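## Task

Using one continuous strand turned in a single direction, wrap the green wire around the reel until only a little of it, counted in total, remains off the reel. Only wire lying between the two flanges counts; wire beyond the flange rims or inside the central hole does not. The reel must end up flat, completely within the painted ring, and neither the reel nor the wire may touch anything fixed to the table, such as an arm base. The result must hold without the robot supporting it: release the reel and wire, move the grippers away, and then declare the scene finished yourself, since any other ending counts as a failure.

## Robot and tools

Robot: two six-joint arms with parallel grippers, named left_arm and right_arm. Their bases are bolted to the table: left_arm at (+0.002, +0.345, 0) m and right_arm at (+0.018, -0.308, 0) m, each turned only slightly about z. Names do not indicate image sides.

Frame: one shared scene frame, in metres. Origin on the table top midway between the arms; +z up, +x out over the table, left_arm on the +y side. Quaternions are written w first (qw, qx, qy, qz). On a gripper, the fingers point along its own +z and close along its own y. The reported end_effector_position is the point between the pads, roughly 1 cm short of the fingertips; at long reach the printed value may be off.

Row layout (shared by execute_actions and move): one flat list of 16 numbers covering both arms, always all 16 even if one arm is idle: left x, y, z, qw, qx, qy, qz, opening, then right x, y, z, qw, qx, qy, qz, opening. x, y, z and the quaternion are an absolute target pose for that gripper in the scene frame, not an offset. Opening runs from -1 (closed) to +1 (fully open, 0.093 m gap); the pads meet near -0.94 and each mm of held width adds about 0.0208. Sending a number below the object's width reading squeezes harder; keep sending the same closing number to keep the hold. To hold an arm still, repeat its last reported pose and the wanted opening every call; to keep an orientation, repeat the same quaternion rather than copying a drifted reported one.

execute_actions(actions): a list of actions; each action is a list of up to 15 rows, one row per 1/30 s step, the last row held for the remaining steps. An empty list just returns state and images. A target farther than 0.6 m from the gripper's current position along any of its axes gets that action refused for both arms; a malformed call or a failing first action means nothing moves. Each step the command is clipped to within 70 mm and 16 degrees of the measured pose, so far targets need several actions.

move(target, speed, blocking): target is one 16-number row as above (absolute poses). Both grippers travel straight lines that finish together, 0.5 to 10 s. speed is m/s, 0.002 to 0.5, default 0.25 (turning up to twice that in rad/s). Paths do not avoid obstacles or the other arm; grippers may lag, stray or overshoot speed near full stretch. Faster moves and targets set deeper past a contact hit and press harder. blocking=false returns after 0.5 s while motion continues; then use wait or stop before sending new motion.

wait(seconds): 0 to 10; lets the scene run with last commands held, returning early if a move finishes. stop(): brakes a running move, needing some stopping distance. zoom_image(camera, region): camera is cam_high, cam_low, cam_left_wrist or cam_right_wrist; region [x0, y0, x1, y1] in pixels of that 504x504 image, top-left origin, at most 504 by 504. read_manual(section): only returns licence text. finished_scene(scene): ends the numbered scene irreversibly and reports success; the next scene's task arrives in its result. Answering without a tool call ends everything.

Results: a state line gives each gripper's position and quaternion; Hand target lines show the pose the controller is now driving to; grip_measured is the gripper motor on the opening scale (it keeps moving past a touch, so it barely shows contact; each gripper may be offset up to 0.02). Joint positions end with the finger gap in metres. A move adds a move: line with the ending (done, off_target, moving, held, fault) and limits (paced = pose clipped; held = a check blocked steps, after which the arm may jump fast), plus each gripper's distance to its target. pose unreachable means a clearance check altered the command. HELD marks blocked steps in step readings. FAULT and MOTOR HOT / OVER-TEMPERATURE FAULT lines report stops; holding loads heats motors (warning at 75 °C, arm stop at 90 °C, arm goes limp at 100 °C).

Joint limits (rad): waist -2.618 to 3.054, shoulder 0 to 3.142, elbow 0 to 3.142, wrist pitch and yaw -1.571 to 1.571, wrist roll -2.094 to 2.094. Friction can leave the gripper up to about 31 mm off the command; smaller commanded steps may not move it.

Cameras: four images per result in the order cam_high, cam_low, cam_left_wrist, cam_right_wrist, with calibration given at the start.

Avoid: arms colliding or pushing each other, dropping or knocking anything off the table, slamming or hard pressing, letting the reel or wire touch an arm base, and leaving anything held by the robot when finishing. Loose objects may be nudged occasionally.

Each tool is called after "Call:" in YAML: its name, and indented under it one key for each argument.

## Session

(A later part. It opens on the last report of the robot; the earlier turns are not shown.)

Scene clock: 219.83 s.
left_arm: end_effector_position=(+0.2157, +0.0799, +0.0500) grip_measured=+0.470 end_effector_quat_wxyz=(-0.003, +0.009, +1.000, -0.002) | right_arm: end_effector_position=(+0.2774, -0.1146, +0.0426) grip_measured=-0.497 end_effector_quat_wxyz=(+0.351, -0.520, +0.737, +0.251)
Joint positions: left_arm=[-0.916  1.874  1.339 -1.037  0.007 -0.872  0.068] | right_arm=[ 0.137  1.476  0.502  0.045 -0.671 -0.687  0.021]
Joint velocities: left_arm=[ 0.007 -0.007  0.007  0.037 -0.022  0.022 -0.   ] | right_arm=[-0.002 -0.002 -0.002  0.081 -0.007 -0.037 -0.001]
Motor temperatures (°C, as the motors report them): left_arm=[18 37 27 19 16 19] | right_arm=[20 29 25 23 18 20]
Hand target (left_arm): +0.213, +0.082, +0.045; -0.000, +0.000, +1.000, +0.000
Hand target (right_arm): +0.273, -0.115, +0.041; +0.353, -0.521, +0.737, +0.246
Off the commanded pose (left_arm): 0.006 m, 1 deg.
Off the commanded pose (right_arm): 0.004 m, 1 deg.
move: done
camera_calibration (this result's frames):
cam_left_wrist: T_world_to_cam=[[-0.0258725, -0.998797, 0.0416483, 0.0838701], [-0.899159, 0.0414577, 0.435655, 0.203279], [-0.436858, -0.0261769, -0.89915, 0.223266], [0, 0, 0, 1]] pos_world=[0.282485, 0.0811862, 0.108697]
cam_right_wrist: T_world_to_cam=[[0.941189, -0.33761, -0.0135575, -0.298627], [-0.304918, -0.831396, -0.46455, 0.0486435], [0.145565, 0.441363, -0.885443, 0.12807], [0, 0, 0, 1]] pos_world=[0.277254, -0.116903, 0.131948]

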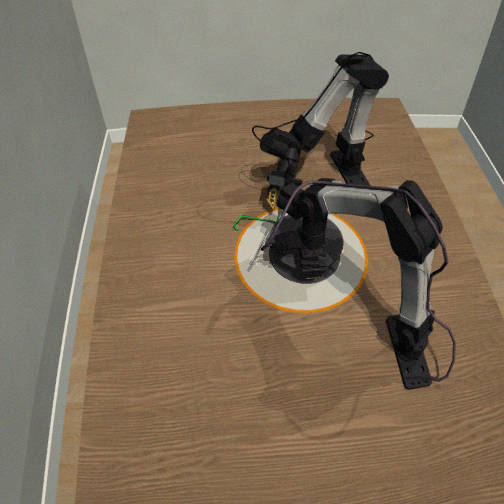

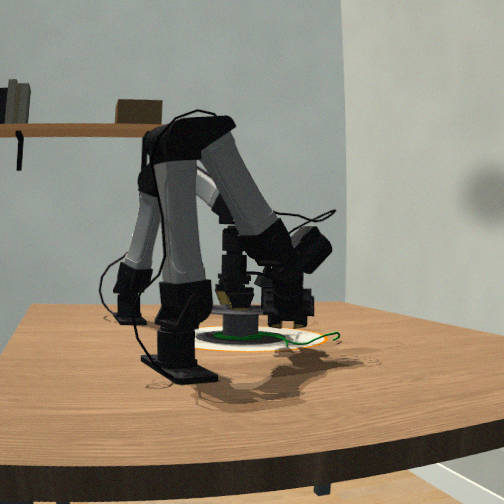

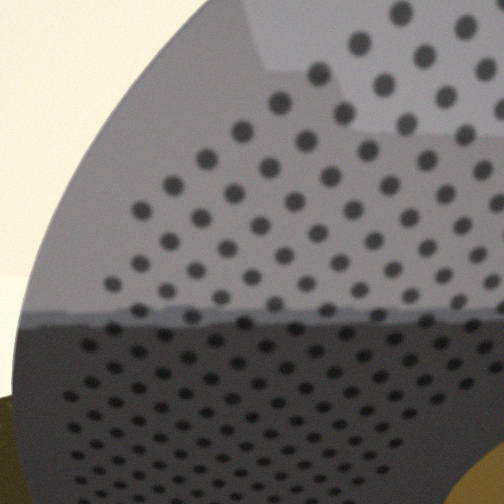

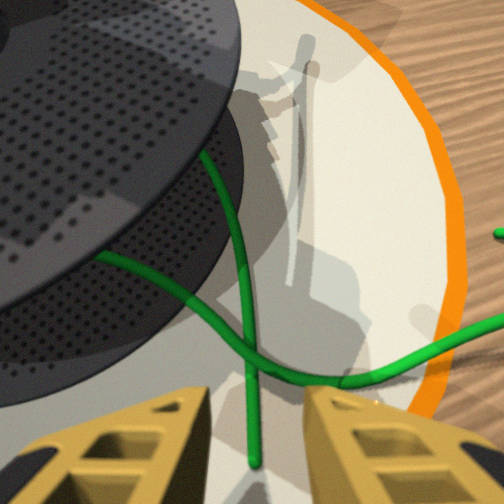

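Call:
execute_actions:
  actions: []

Scene clock: 221.83 s.
left_arm: end_effector_position=(+0.2157, +0.0799, +0.0500) grip_measured=+0.470 end_effector_quat_wxyz=(-0.003, +0.009, +1.000, -0.002) | right_arm: end_effector_position=(+0.2779, -0.1147, +0.0426) grip_measured=-0.497 end_effector_quat_wxyz=(+0.352, -0.519, +0.737, +0.251)
Joint positions: left_arm=[-0.916  1.874  1.339 -1.037  0.007 -0.872  0.068] | right_arm=[ 0.137  1.476  0.502  0.048 -0.669 -0.685  0.021]
Joint velocities: left_arm=[ 0.017 -0.017 -0.027 -0.007  0.051 -0.022 -0.001] | right_arm=[-0.012 -0.007 -0.007 -0.022 -0.051  0.037  0.001]
Motor temperatures (°C, as the motors report them): left_arm=[18 37 27 19 16 19] | right_arm=[20 29 25 23 18 20]
Hand target (left_arm): +0.213, +0.082, +0.045; -0.000, +0.000, +1.000, +0.000
Hand target (right_arm): +0.273, -0.115, +0.041; +0.353, -0.521, +0.737, +0.246
Off the commanded pose (left_arm): 0.006 m, 1 deg.
Off the commanded pose (right_arm): 0.004 m, 1 deg.
camera_calibration (this result's frames):
cam_left_wrist: T_world_to_cam=[[-0.0258725, -0.998797, 0.0416483, 0.0838701], [-0.899159, 0.0414577, 0.435655, 0.203279], [-0.436858, -0.0261769, -0.89915, 0.223266], [0, 0, 0, 1]] pos_world=[0.282485, 0.0811862, 0.108697]
cam_right_wrist: T_world_to_cam=[[0.940327, -0.340038, -0.0125963, -0.299203], [-0.306614, -0.830682, -0.464709, 0.0492873], [0.147555, 0.440841, -0.885374, 0.127476], [0, 0, 0, 1]] pos_world=[0.277651, -0.116995, 0.132]

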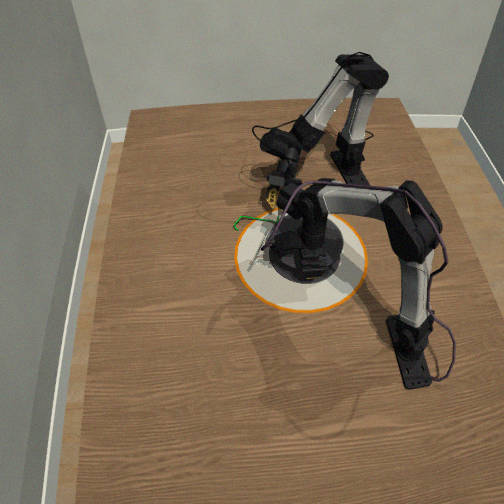

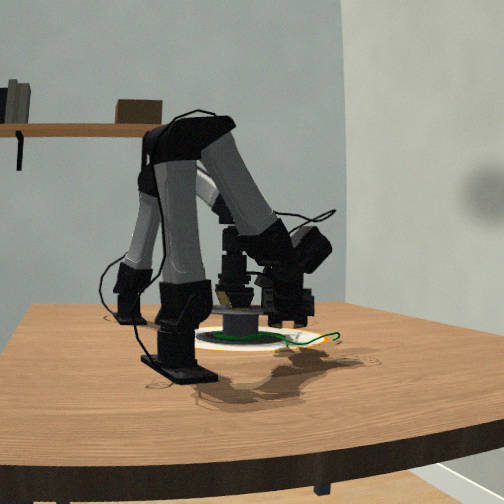

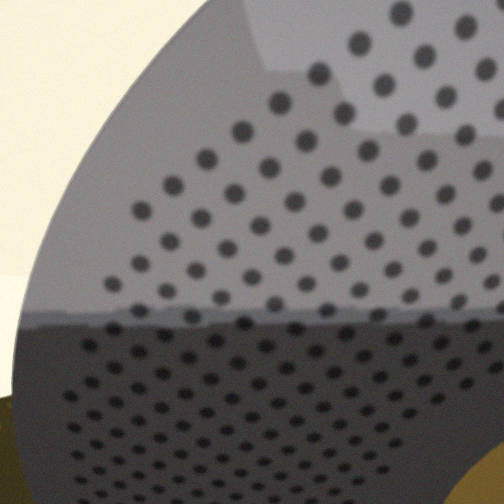

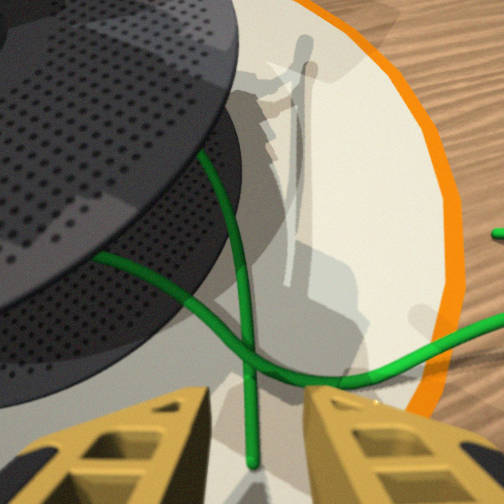

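Call:
move:
  target: [0.213,0.0815,0.045,0,0,1,0,0.3, 0.273,-0.114,-0.002,0.3591,-0.5155,0.7363,0.2515,-0.5]
  speed: 0.08

Call:
move:
  target: [0.213,0.0815,0.045,0,0,1,0,0.3, 0.273,-0.114,-0.002,0.3591,-0.5155,0.7363,0.2515,-1]
  speed: 0.08

Scene clock: 224.80 s.
left_arm: end_effector_position=(+0.2157, +0.0799, +0.0500) grip_measured=+0.470 end_effector_quat_wxyz=(-0.003, +0.009, +1.000, -0.002) | right_arm: end_effector_position=(+0.2805, -0.1129, +0.0090) grip_measured=-0.497 end_effector_quat_wxyz=(+0.372, -0.517, +0.729, +0.249)
Joint positions: left_arm=[-0.916  1.874  1.339 -1.037  0.007 -0.872  0.068] | right_arm=[ 0.138  1.639  0.413  0.353 -0.674 -0.669  0.021]
Joint velocities: left_arm=[ 0.002 -0.007 -0.007  0.007  0.037  0.022  0.   ] | right_arm=[ 0.012 -0.002  0.007  0.007 -0.051 -0.066  0.001]
Motor temperatures (°C, as the motors report them): left_arm=[18 37 26 19 16 19] | right_arm=[20 29 25 23 18 20]
Hand target (left_arm): +0.213, +0.082, +0.045; -0.000, +0.000, +1.000, +0.000
Hand target (right_arm): +0.272, -0.114, -0.001; +0.359, -0.516, +0.736, +0.251
Off the commanded pose (left_arm): 0.006 m, 1 deg.
Off the commanded pose (right_arm): 0.013 m, 2 deg.
move: off_target (right_arm)
camera_calibration (this result's frames):
cam_left_wrist: T_world_to_cam=[[-0.0258725, -0.998797, 0.0416483, 0.0838701], [-0.899159, 0.0414577, 0.435655, 0.203279], [-0.436858, -0.0261769, -0.89915, 0.223266], [0, 0, 0, 1]] pos_world=[0.282485, 0.0811862, 0.108697]
cam_right_wrist: T_world_to_cam=[[0.938254, -0.345668, 0.0138993, -0.301791], [-0.29375, -0.817266, -0.49577, 0.0341089], [0.182731, 0.461075, -0.868343, 0.0887484], [0, 0, 0, 1]] pos_world=[0.276958, -0.117363, 0.0981689]

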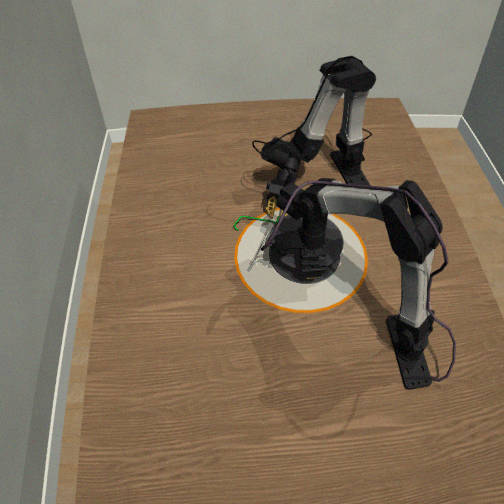

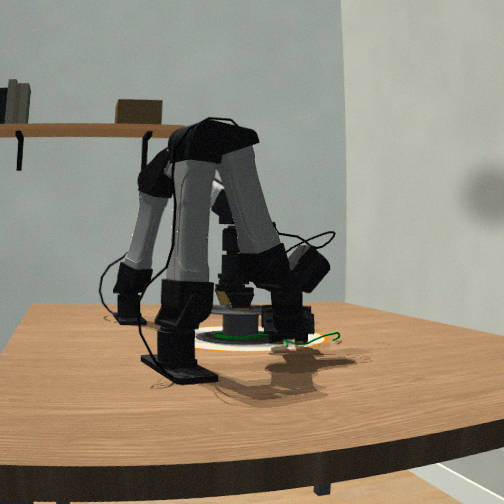

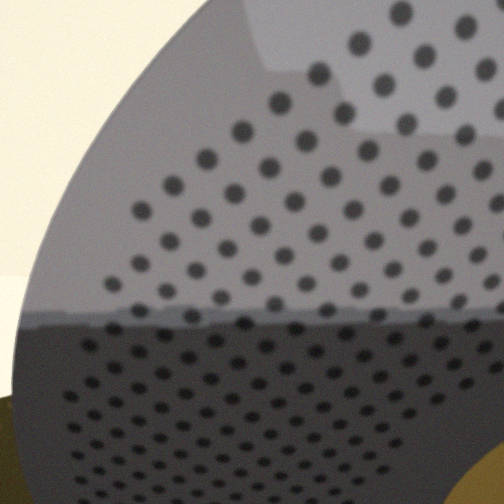

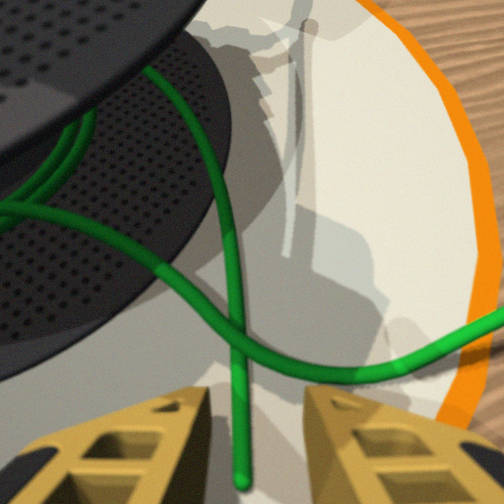

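Scene clock: 225.50 s.
left_arm: end_effector_position=(+0.2157, +0.0799, +0.0500) grip_measured=+0.470 end_effector_quat_wxyz=(-0.003, +0.009, +1.000, -0.002) | right_arm: end_effector_position=(+0.2814, -0.1123, +0.0101) grip_measured=-0.999 end_effector_quat_wxyz=(+0.376, -0.518, +0.727, +0.249)
Joint positions: left_arm=[-0.916  1.874  1.339 -1.037  0.007 -0.872  0.068] | right_arm=[ 0.138  1.639  0.413  0.36  -0.677 -0.669  0.   ]
Joint velocities: left_arm=[-0.037 -0.007 -0.012 -0.037 -0.081 -0.022 -0.   ] | right_arm=[-0.012 -0.002  0.002  0.037  0.037 -0.022  0.   ]
Motor temperatures (°C, as the motors report them): left_arm=[18 37 26 19 16 19] | right_arm=[20 29 25 23 18 20]
Hand target (left_arm): +0.213, +0.082, +0.045; -0.000, +0.000, +1.000, +0.000
Hand target (right_arm): +0.272, -0.114, -0.001; +0.359, -0.516, +0.736, +0.251
Off the commanded pose (left_arm): 0.006 m, 1 deg.
Off the commanded pose (right_arm): 0.015 m, 2 deg.
move: off_target (right_arm)
camera_calibration (this result's frames):
cam_left_wrist: T_world_to_cam=[[-0.0258725, -0.998797, 0.0416483, 0.0838701], [-0.899159, 0.0414577, 0.435655, 0.203279], [-0.436858, -0.0261769, -0.89915, 0.223266], [0, 0, 0, 1]] pos_world=[0.282485, 0.0811862, 0.108697]
cam_right_wrist: T_world_to_cam=[[0.93858, -0.344563, 0.0185212, -0.302456], [-0.289521, -0.815579, -0.501008, 0.0345137], [0.187734, 0.464874, -0.865245, 0.0883299], [0, 0, 0, 1]] pos_world=[0.277289, -0.117129, 0.0993204]

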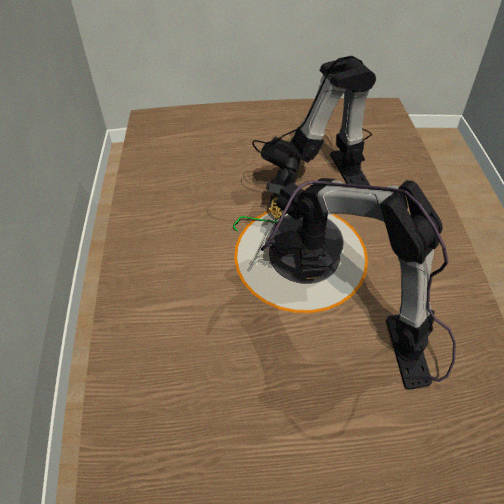

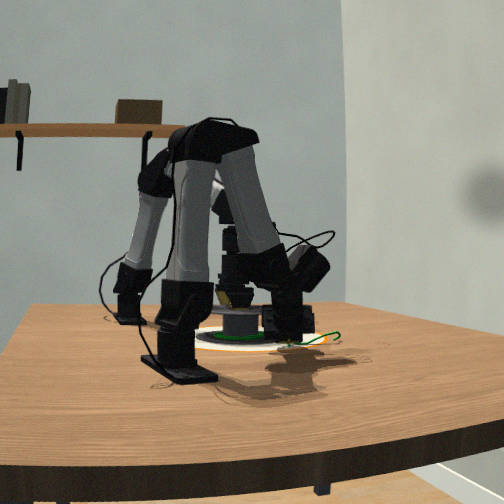

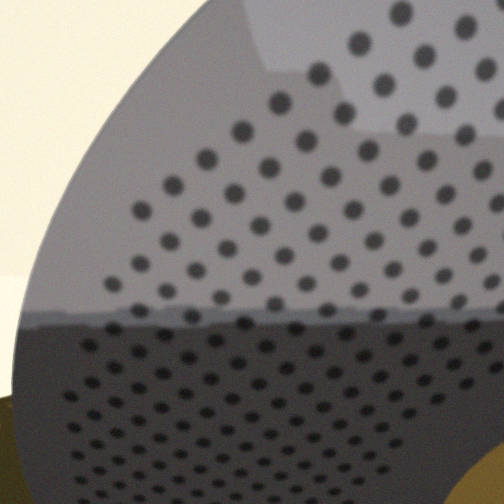

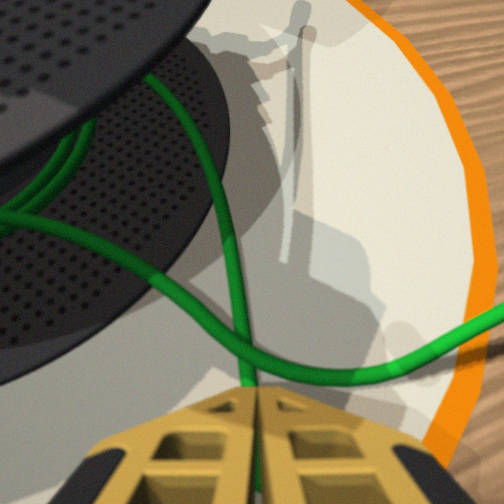

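Call:
move:
  target: [0.213,0.0815,0.045,0,0,1,0,0.3, 0.272,-0.112,0.022,0.3591,-0.5155,0.7363,0.2515,-1]
  speed: 0.06

Scene clock: 227.10 s.
left_arm: end_effector_position=(+0.2157, +0.0799, +0.0500) grip_measured=+0.470 end_effector_quat_wxyz=(-0.003, +0.009, +1.000, -0.002) | right_arm: end_effector_position=(+0.2700, -0.1142, +0.0175) grip_measured=-0.999 end_effector_quat_wxyz=(+0.357, -0.514, +0.737, +0.256)
Joint positions: left_arm=[-0.916  1.874  1.339 -1.037  0.007 -0.872  0.068] | right_arm=[ 0.145  1.559  0.413  0.242 -0.674 -0.658  0.   ]
Joint velocities: left_arm=[-0.002 -0.002  0.007 -0.007 -0.051  0.066 -0.001] | right_arm=[-0.007  0.012  0.007  0.007 -0.007 -0.007  0.   ]
Motor temperatures (°C, as the motors report them): left_arm=[18 37 26 19 16 19] | right_arm=[20 29 25 23 18 20]
Hand target (left_arm): +0.213, +0.082, +0.045; -0.000, +0.000, +1.000, +0.000
Hand target (right_arm): +0.272, -0.112, +0.022; +0.359, -0.515, +0.736, +0.252
Off the commanded pose (left_arm): 0.006 m, 1 deg.
Off the commanded pose (right_arm): 0.005 m, 1 deg.
move: done
camera_calibration (this result's frames):
cam_left_wrist: T_world_to_cam=[[-0.0258725, -0.998797, 0.0416483, 0.0838701], [-0.899159, 0.0414577, 0.435655, 0.203279], [-0.436858, -0.0261769, -0.89915, 0.223266], [0, 0, 0, 1]] pos_world=[0.282485, 0.0811862, 0.108697]
cam_right_wrist: T_world_to_cam=[[0.938129, -0.345755, -0.0191514, -0.291879], [-0.31212, -0.820326, -0.479214, 0.0385684], [0.14998, 0.455543, -0.877489, 0.107005], [0, 0, 0, 1]] pos_world=[0.269809, -0.118025, 0.106788]

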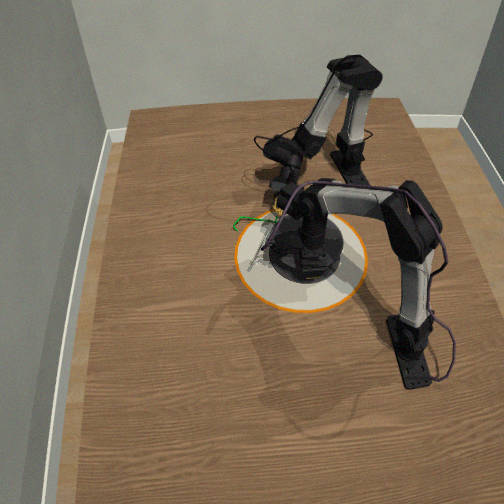

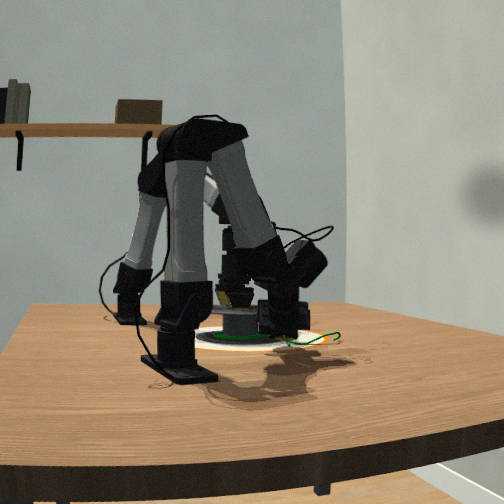

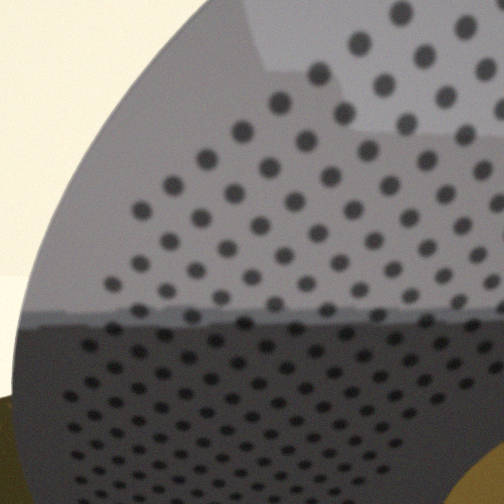

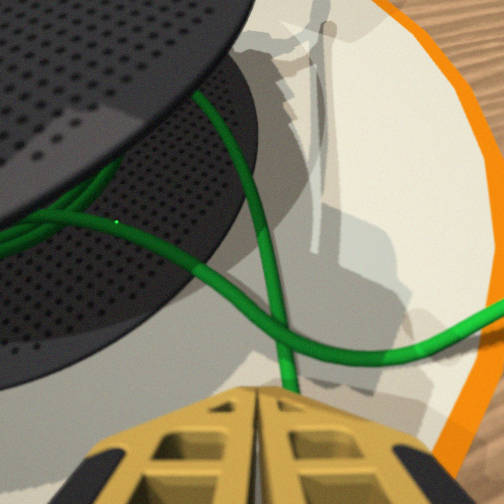

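Call:
move:
  target: [0.213,0.0815,0.045,0,0,1,0,0.3, 0.276,-0.112,0.035,0.2120,-0.5540,0.7912,0.1484,-0.5]
  speed: 0.08

Scene clock: 231.30 s.
left_arm: end_effector_position=(+0.2157, +0.0799, +0.0500) grip_measured=+0.470 end_effector_quat_wxyz=(-0.003, +0.009, +1.000, -0.002) | right_arm: end_effector_position=(+0.2751, -0.1145, +0.0356) grip_measured=-0.503 end_effector_quat_wxyz=(+0.218, -0.551, +0.791, +0.152)
Joint positions: left_arm=[-0.916  1.874  1.339 -1.037  0.007 -0.872  0.068] | right_arm=[ 0.287  1.522  0.745 -0.385 -0.36  -0.682  0.021]
Joint velocities: left_arm=[-0.002  0.017 -0.002  0.051 -0.037  0.037  0.   ] | right_arm=[-0.002 -0.002 -0.007 -0.037 -0.007 -0.066  0.   ]
Motor temperatures (°C, as the motors report them): left_arm=[18 37 26 19 16 19] | right_arm=[20 29 25 23 18 20]
Hand target (left_arm): +0.213, +0.082, +0.045; -0.000, +0.000, +1.000, +0.000
Hand target (right_arm): +0.276, -0.113, +0.035; +0.211, -0.555, +0.791, +0.147
Off the commanded pose (left_arm): 0.006 m, 1 deg.
Off the commanded pose (right_arm): 0.003 m, 1 deg.
move: done
camera_calibration (this result's frames):
cam_left_wrist: T_world_to_cam=[[-0.0258725, -0.998797, 0.0416483, 0.0838701], [-0.899159, 0.0414577, 0.435655, 0.203279], [-0.436858, -0.0261769, -0.89915, 0.223266], [0, 0, 0, 1]] pos_world=[0.282485, 0.0811862, 0.108697]
cam_right_wrist: T_world_to_cam=[[0.935348, -0.353664, -0.00677774, -0.296964], [-0.351587, -0.927408, -0.127679, 0.0346853], [0.0388696, 0.121807, -0.991792, 0.118693], [0, 0, 0, 1]] pos_world=[0.285346, -0.0873156, 0.120135]

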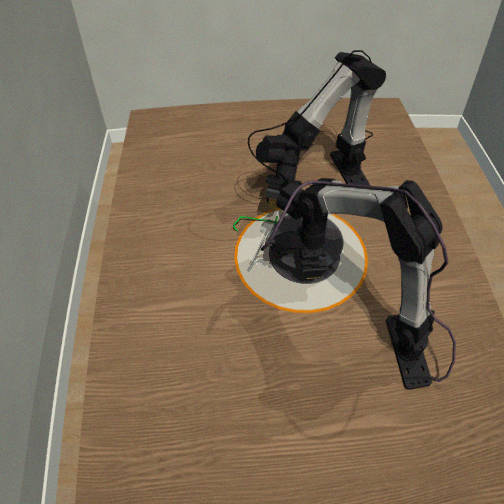

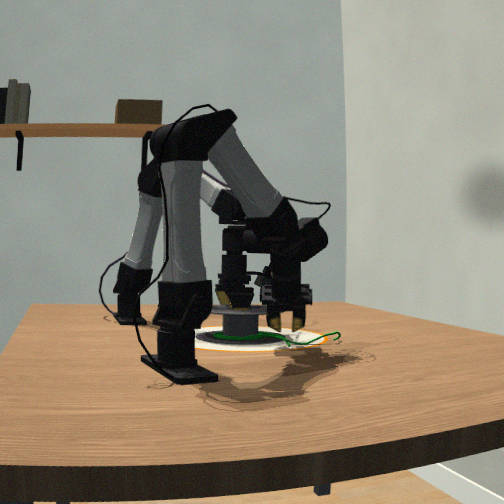

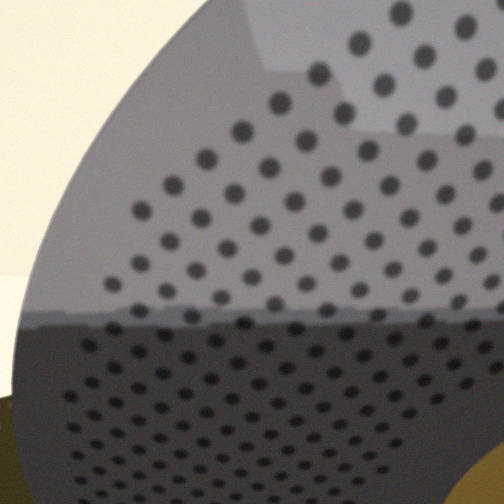

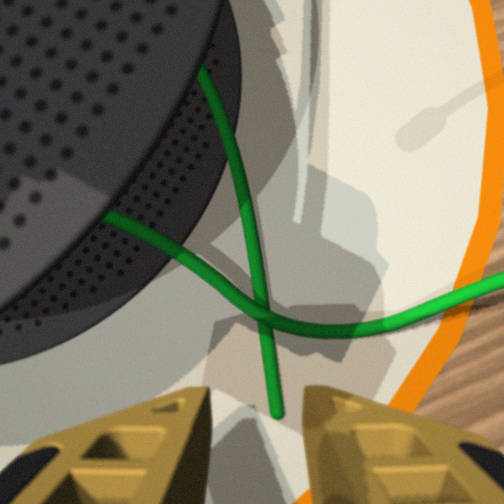

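Call:
move:
  target: [0.213,0.0815,0.045,0,0,1,0,0.3, 0.2825,-0.110,0.02,0.2120,-0.5540,0.7912,0.1484,-0.55]
  speed: 0.08

Scene clock: 233.03 s.
left_arm: end_effector_position=(+0.2157, +0.0799, +0.0500) grip_measured=+0.470 end_effector_quat_wxyz=(-0.003, +0.009, +1.000, -0.002) | right_arm: end_effector_position=(+0.2788, -0.1128, +0.0224) grip_measured=-0.547 end_effector_quat_wxyz=(+0.211, -0.551, +0.793, +0.153)
Joint positions: left_arm=[-0.916  1.874  1.339 -1.037  0.007 -0.872  0.068] | right_arm=[ 0.287  1.579  0.745 -0.343 -0.359 -0.682  0.019]
Joint velocities: left_arm=[-0.007 -0.002 -0.007 -0.022  0.007  0.066 -0.001] | right_arm=[ 0.007 -0.002 -0.002  0.037 -0.022 -0.022  0.001]
Motor temperatures (°C, as the motors report them): left_arm=[18 37 26 19 16 19] | right_arm=[20 29 25 23 18 20]
Hand target (left_arm): +0.213, +0.082, +0.045; -0.000, +0.000, +1.000, +0.000
Hand target (right_arm): +0.282, -0.110, +0.020; +0.212, -0.554, +0.791, +0.149
Off the commanded pose (left_arm): 0.006 m, 1 deg.
Off the commanded pose (right_arm): 0.005 m, 1 deg.
move: done
camera_calibration (this result's frames):
cam_left_wrist: T_world_to_cam=[[-0.0258725, -0.998797, 0.0416483, 0.0838701], [-0.899159, 0.0414577, 0.435655, 0.203279], [-0.436858, -0.0261769, -0.89915, 0.223266], [0, 0, 0, 1]] pos_world=[0.282485, 0.0811862, 0.108697]
cam_right_wrist: T_world_to_cam=[[0.935086, -0.354029, -0.0166502, -0.299668], [-0.353492, -0.928205, -0.116096, 0.0360654], [0.0256466, 0.114446, -0.993098, 0.108117], [0, 0, 0, 1]] pos_world=[0.290191, -0.0849886, 0.106568]

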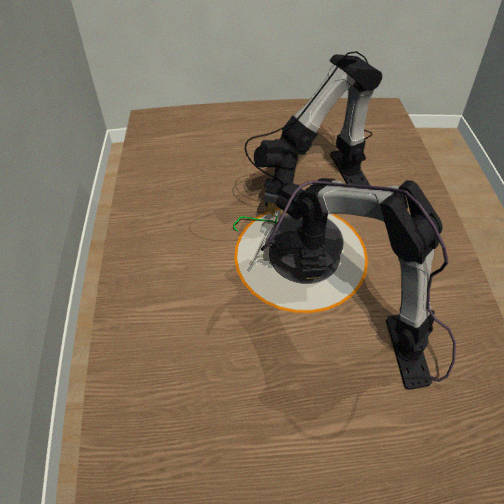

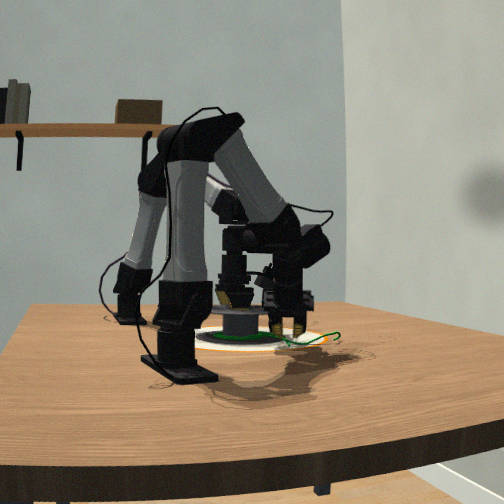

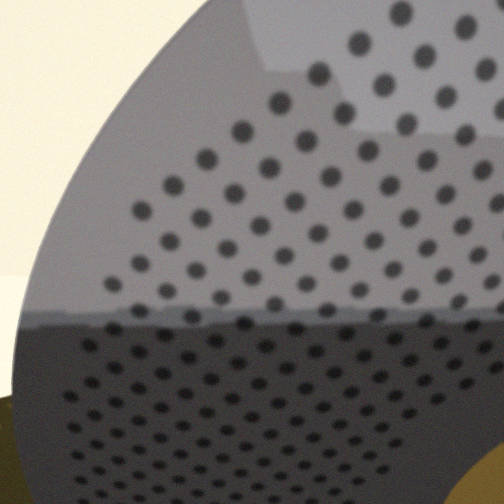

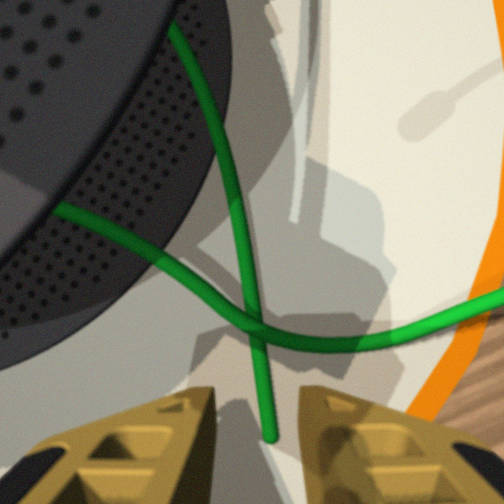

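Call:
move:
  target: [0.213,0.0815,0.045,0,0,1,0,0.3, 0.2855,-0.109,-0.002,0.2120,-0.5540,0.7912,0.1484,-0.55]
  speed: 0.06

Scene clock: 234.57 s.
left_arm: end_effector_position=(+0.2157, +0.0799, +0.0500) grip_measured=+0.470 end_effector_quat_wxyz=(-0.003, +0.008, +1.000, -0.002) | right_arm: end_effector_position=(+0.2916, -0.1064, +0.0098) grip_measured=-0.547 end_effector_quat_wxyz=(+0.224, -0.551, +0.789, +0.151)
Joint positions: left_arm=[-0.916  1.874  1.339 -1.037  0.007 -0.874  0.068] | right_arm=[ 0.287  1.649  0.745 -0.243 -0.359 -0.682  0.019]
Joint velocities: left_arm=[-0.027 -0.012 -0.012  0.007  0.007  0.007 -0.001] | right_arm=[-0.012 -0.002 -0.017 -0.022  0.007 -0.007 -0.   ]
Motor temperatures (°C, as the motors report them): left_arm=[18 37 26 19 16 19] | right_arm=[20 29 25 24 18 20]
Hand target (left_arm): +0.213, +0.082, +0.045; -0.000, +0.000, +1.000, +0.000
Hand target (right_arm): +0.285, -0.109, -0.002; +0.212, -0.554, +0.791, +0.148
Off the commanded pose (left_arm): 0.006 m, 1 deg.
Off the commanded pose (right_arm): 0.014 m, 1 deg.
move: off_target (right_arm)
camera_calibration (this result's frames):
cam_left_wrist: T_world_to_cam=[[-0.0239671, -0.998845, 0.0416378, 0.0834635], [-0.899233, 0.0397379, 0.435662, 0.203432], [-0.436814, -0.0270005, -0.899147, 0.223322], [0, 0, 0, 1]] pos_world=[0.282483, 0.081313, 0.108696]
cam_right_wrist: T_world_to_cam=[[0.935262, -0.353942, 0.00308308, -0.309843], [-0.350202, -0.926574, -0.13718, 0.0444564], [0.0514106, 0.12722, -0.990541, 0.0884406], [0, 0, 0, 1]] pos_world=[0.300806, -0.0797256, 0.0946578]

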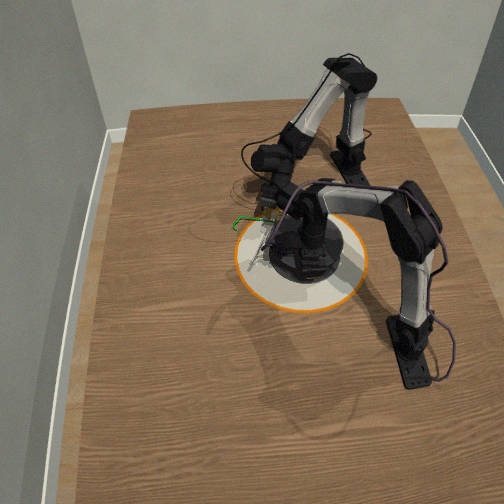

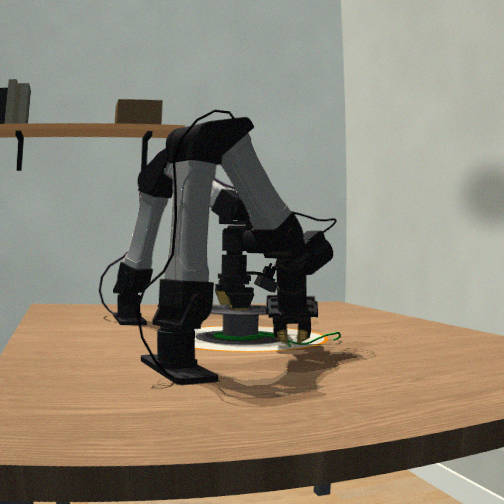

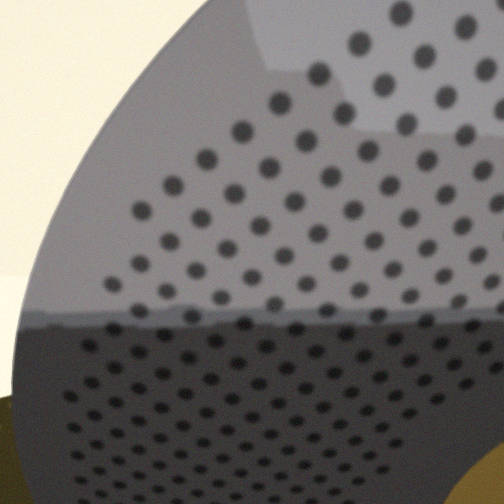

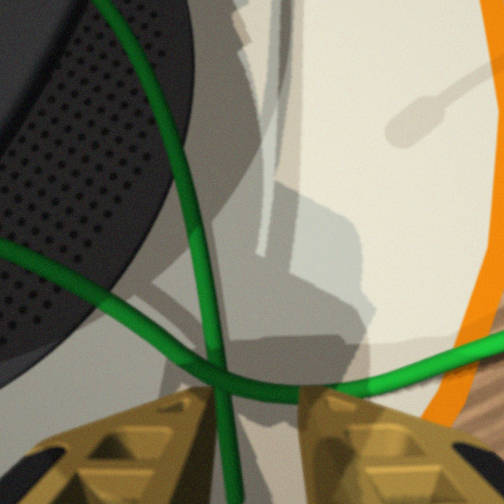

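Call:
move:
  target: [0.213,0.0815,0.045,0,0,1,0,0.3, 0.280,-0.114,0.022,0.2120,-0.5540,0.7912,0.1484,-0.55]
  speed: 0.06

Call:
move:
  target: [0.213,0.0815,0.045,0,0,1,0,0.3, 0.280,-0.115,0.003,0.2120,-0.5540,0.7912,0.1484,-0.55]
  speed: 0.05

Scene clock: 236.23 s.
left_arm: end_effector_position=(+0.2156, +0.0798, +0.0500) grip_measured=+0.470 end_effector_quat_wxyz=(-0.003, +0.007, +1.000, -0.002) | right_arm: end_effector_position=(+0.2810, -0.1116, +0.0190) grip_measured=-0.547 end_effector_quat_wxyz=(+0.212, -0.553, +0.791, +0.152)
Joint positions: left_arm=[-0.916  1.874  1.339 -1.037  0.007 -0.875  0.068] | right_arm=[ 0.287  1.596  0.745 -0.324 -0.359 -0.686  0.019]
Joint velocities: left_arm=[-0.002  0.002 -0.012  0.022 -0.037 -0.007  0.001] | right_arm=[-0.002 -0.007 -0.002  0.007 -0.037  0.066 -0.001]
Motor temperatures (°C, as the motors report them): left_arm=[18 37 26 19 16 19] | right_arm=[20 29 25 24 18 20]
Hand target (left_arm): +0.213, +0.082, +0.045; -0.000, -0.000, +1.000, +0.000
Hand target (right_arm): +0.280, -0.114, +0.022; +0.212, -0.554, +0.791, +0.149
Off the commanded pose (left_arm): 0.006 m, 1 deg.
Off the commanded pose (right_arm): 0.004 m, 0 deg.
move: done
camera_calibration (this result's frames):
cam_left_wrist: T_world_to_cam=[[-0.0228113, -0.998862, 0.0418784, 0.083162], [-0.899146, 0.0388107, 0.435924, 0.203431], [-0.437053, -0.0277108, -0.899009, 0.223401], [0, 0, 0, 1]] pos_world=[0.282449, 0.0813627, 0.108676]
cam_right_wrist: T_world_to_cam=[[0.936541, -0.350324, -0.0127866, -0.301508], [-0.349323, -0.929566, -0.117817, 0.0362227], [0.0293882, 0.114808, -0.992953, 0.103583], [0, 0, 0, 1]] pos_world=[0.291984, -0.083846, 0.103265]

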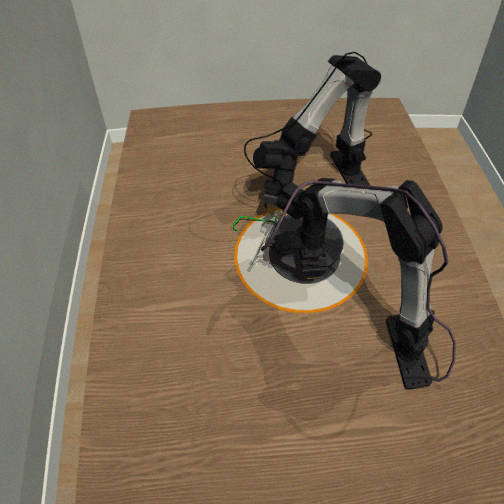

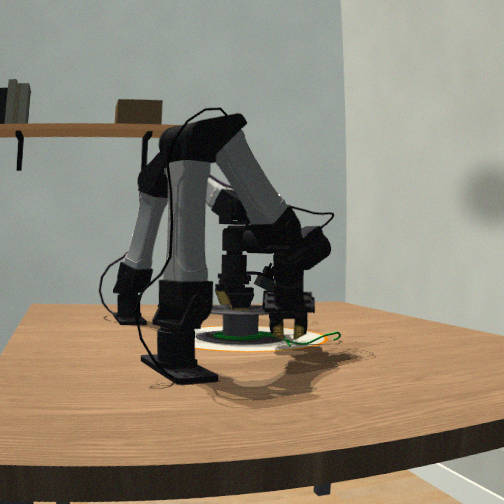

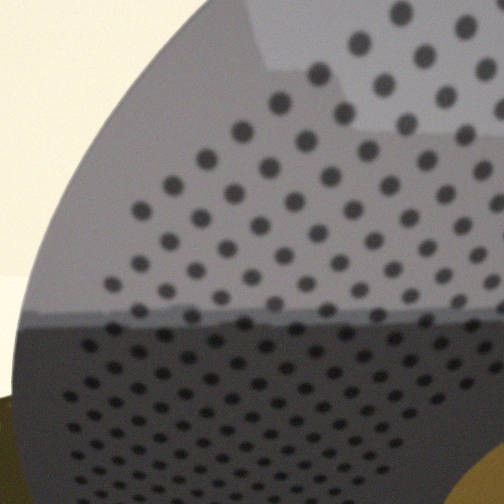

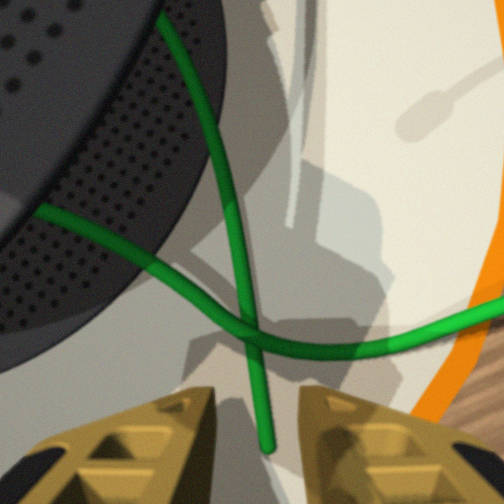

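Scene clock: 237.03 s.
left_arm: end_effector_position=(+0.2156, +0.0798, +0.0500) grip_measured=+0.470 end_effector_quat_wxyz=(-0.003, +0.007, +1.000, -0.002) | right_arm: end_effector_position=(+0.2836, -0.1104, +0.0142) grip_measured=-0.547 end_effector_quat_wxyz=(+0.222, -0.555, +0.788, +0.150)
Joint positions: left_arm=[-0.916  1.874  1.339 -1.037  0.007 -0.875  0.068] | right_arm=[ 0.287  1.607  0.724 -0.27  -0.359 -0.69   0.019]
Joint velocities: left_arm=[-0.017 -0.002  0.017 -0.051  0.007 -0.007 -0.   ] | right_arm=[-0.002 -0.002 -0.012 -0.037  0.007 -0.022  0.   ]
Motor temperatures (°C, as the motors report them): left_arm=[18 37 26 19 16 19] | right_arm=[20 29 25 24 18 20]
Hand target (left_arm): +0.213, +0.082, +0.045; -0.000, +0.000, +1.000, +0.000
Hand target (right_arm): +0.280, -0.115, +0.004; +0.212, -0.554, +0.791, +0.148
Off the commanded pose (left_arm): 0.006 m, 1 deg.
Off the commanded pose (right_arm): 0.013 m, 1 deg.
move: off_target (right_arm)
camera_calibration (this result's frames):
cam_left_wrist: T_world_to_cam=[[-0.0228113, -0.998862, 0.0418784, 0.083162], [-0.899146, 0.0388107, 0.435924, 0.203431], [-0.437053, -0.0277108, -0.899009, 0.223401], [0, 0, 0, 1]] pos_world=[0.282449, 0.0813627, 0.108676]
cam_right_wrist: T_world_to_cam=[[0.93778, -0.34721, 0.00378846, -0.303732], [-0.343641, -0.929595, -0.133282, 0.0362965], [0.0497986, 0.123687, -0.991071, 0.0937273], [0, 0, 0, 1]] pos_world=[0.292639, -0.0833105, 0.0988787]

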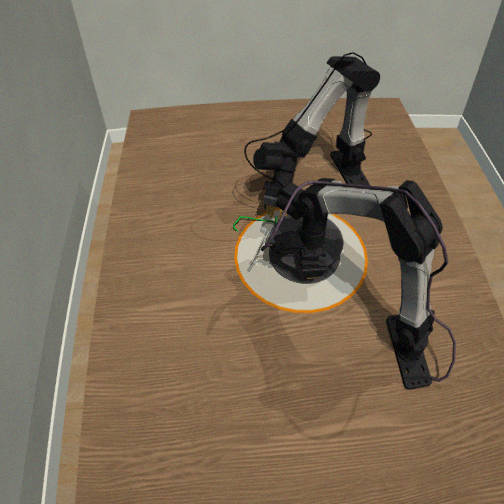

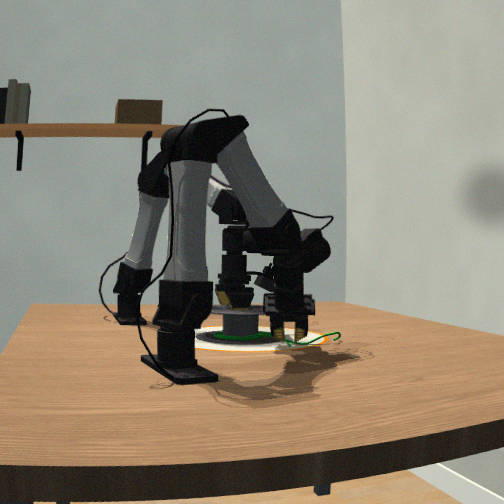

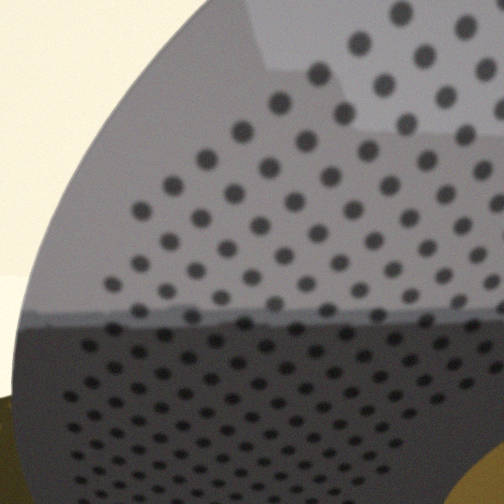

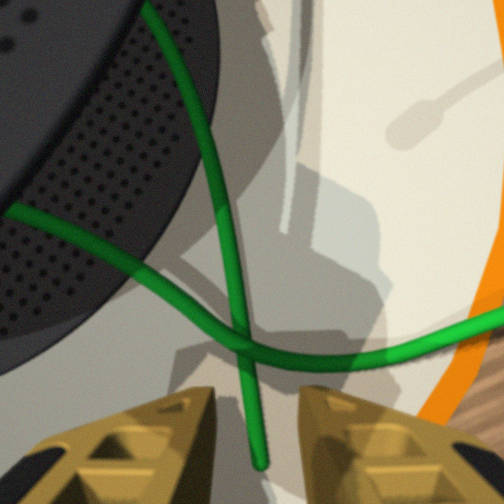

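Call:
move:
  target: [0.213,0.0815,0.045,0,0,1,0,0.3, 0.278,-0.118,-0.003,0.2120,-0.5540,0.7912,0.1484,-0.55]
  speed: 0.04

Scene clock: 238.07 s.
left_arm: end_effector_position=(+0.2156, +0.0798, +0.0500) grip_measured=+0.470 end_effector_quat_wxyz=(-0.003, +0.007, +1.000, -0.002) | right_arm: end_effector_position=(+0.2809, -0.1117, +0.0098) grip_measured=-0.547 end_effector_quat_wxyz=(+0.224, -0.557, +0.786, +0.149)
Joint positions: left_arm=[-0.916  1.874  1.339 -1.037  0.007 -0.875  0.068] | right_arm=[ 0.287  1.607  0.7   -0.243 -0.359 -0.696  0.019]
Joint velocities: left_arm=[ 0.007 -0.007 -0.022  0.051  0.037 -0.037  0.   ] | right_arm=[-0.012 -0.007 -0.002  0.066  0.066  0.095 -0.001]
Motor temperatures (°C, as the motors report them): left_arm=[18 37 26 19 16 19] | right_arm=[20 29 25 24 18 20]
Hand target (left_arm): +0.213, +0.082, +0.045; -0.000, +0.000, +1.000, +0.000
Hand target (right_arm): +0.277, -0.118, -0.002; +0.212, -0.554, +0.791, +0.149
Off the commanded pose (left_arm): 0.006 m, 1 deg.
Off the commanded pose (right_arm): 0.015 m, 2 deg.
move: off_target (right_arm)
camera_calibration (this result's frames):
cam_left_wrist: T_world_to_cam=[[-0.0228113, -0.998862, 0.0418784, 0.083162], [-0.899146, 0.0388107, 0.435924, 0.203431], [-0.437053, -0.0277108, -0.899009, 0.223401], [0, 0, 0, 1]] pos_world=[0.282449, 0.0813627, 0.108676]
cam_right_wrist: T_world_to_cam=[[0.939433, -0.342618, 0.00885203, -0.301706], [-0.338348, -0.931224, -0.135436, 0.0319541], [0.054646, 0.124238, -0.990747, 0.0883884], [0, 0, 0, 1]] pos_world=[0.289414, -0.0845947, 0.0945689]

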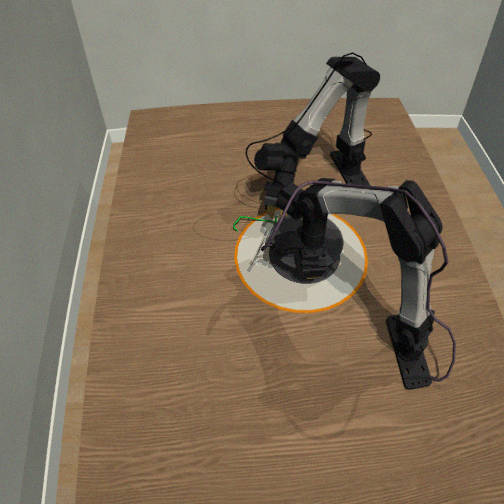

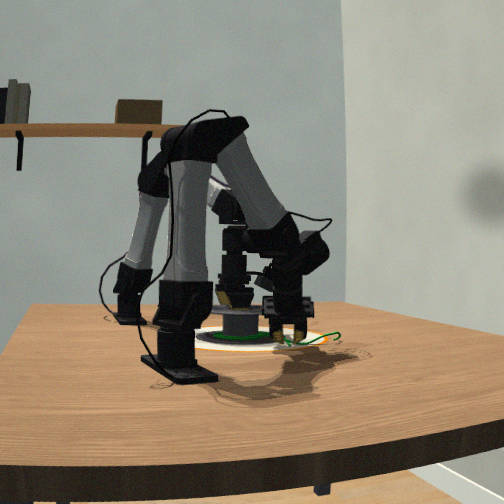

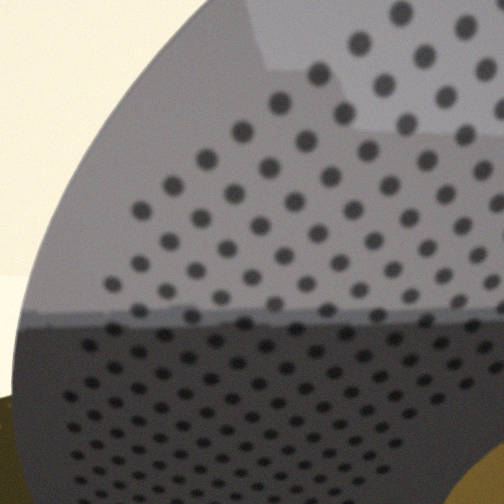

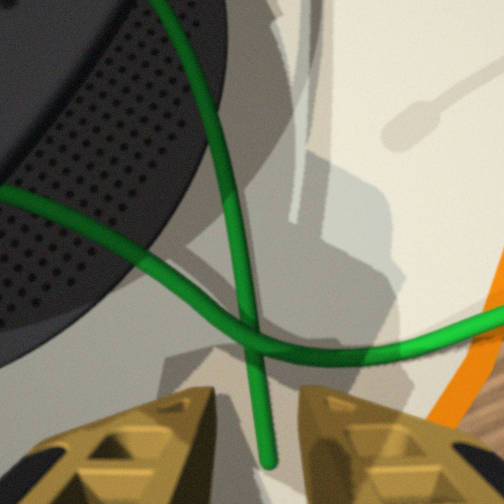

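Call:
move:
  target: [0.213,0.0815,0.045,0,0,1,0,0.3, 0.278,-0.118,-0.003,0.2120,-0.5540,0.7912,0.1484,-1]
  speed: 0.04

Scene clock: 239.37 s.
left_arm: end_effector_position=(+0.2156, +0.0798, +0.0500) grip_measured=+0.470 end_effector_quat_wxyz=(-0.003, +0.007, +1.000, -0.002) | right_arm: end_effector_position=(+0.2822, -0.1111, +0.0104) grip_measured=-0.999 end_effector_quat_wxyz=(+0.228, -0.557, +0.784, +0.149)
Joint positions: left_arm=[-0.916  1.874  1.339 -1.037  0.007 -0.875  0.068] | right_arm=[ 0.287  1.607  0.7   -0.237 -0.359 -0.697  0.   ]
Joint velocities: left_arm=[-0.017  0.002  0.002  0.022  0.066  0.022  0.   ] | right_arm=[-0.007 -0.012  0.002  0.007  0.095  0.007  0.   ]
Motor temperatures (°C, as the motors report them): left_arm=[18 37 26 19 16 19] | right_arm=[20 29 25 24 18 20]
Hand target (left_arm): +0.213, +0.082, +0.045; -0.000, +0.000, +1.000, +0.000
Hand target (right_arm): +0.277, -0.118, -0.002; +0.212, -0.554, +0.791, +0.149
Off the commanded pose (left_arm): 0.006 m, 1 deg.
Off the commanded pose (right_arm): 0.016 m, 2 deg.
move: off_target (right_arm)
camera_calibration (this result's frames):
cam_left_wrist: T_world_to_cam=[[-0.0228113, -0.998862, 0.0418784, 0.083162], [-0.899146, 0.0388107, 0.435924, 0.203431], [-0.437053, -0.0277108, -0.899009, 0.223401], [0, 0, 0, 1]] pos_world=[0.282449, 0.0813627, 0.108676]
cam_right_wrist: T_world_to_cam=[[0.939586, -0.342037, 0.0137221, -0.302685], [-0.33689, -0.931067, -0.140071, 0.0326739], [0.0606857, 0.126986, -0.990046, 0.0874513], [0, 0, 0, 1]] pos_world=[0.290099, -0.0842132, 0.095311]

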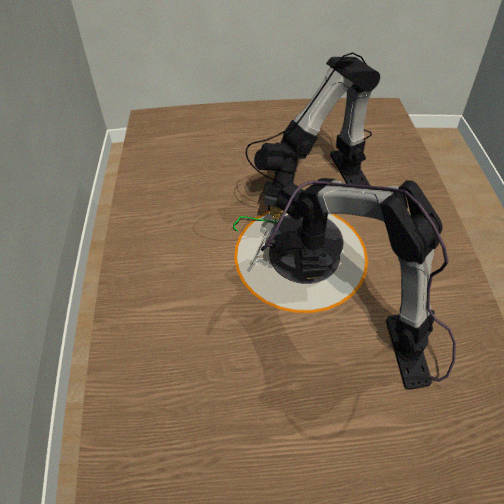

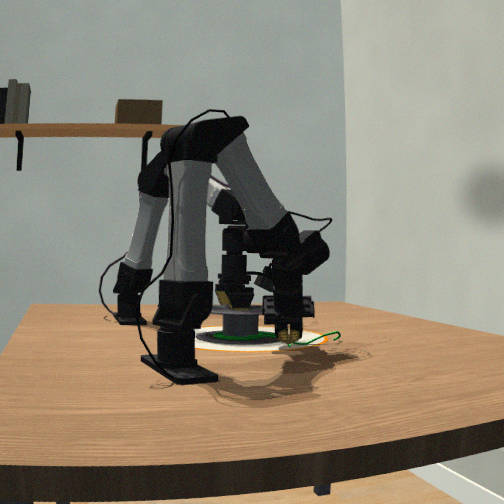

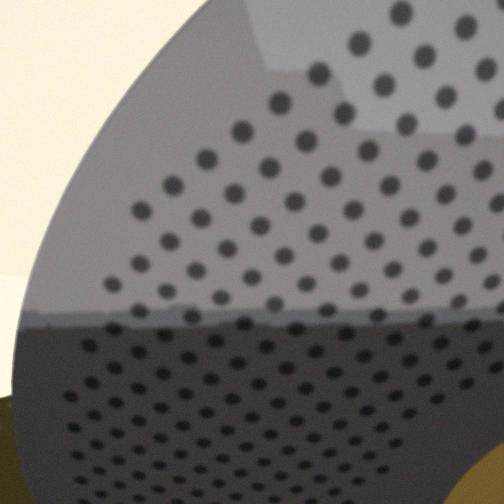

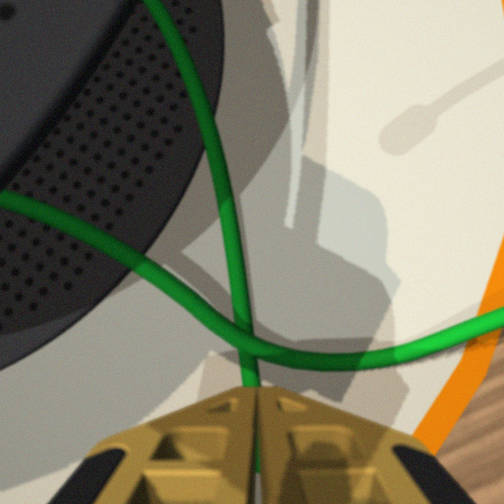

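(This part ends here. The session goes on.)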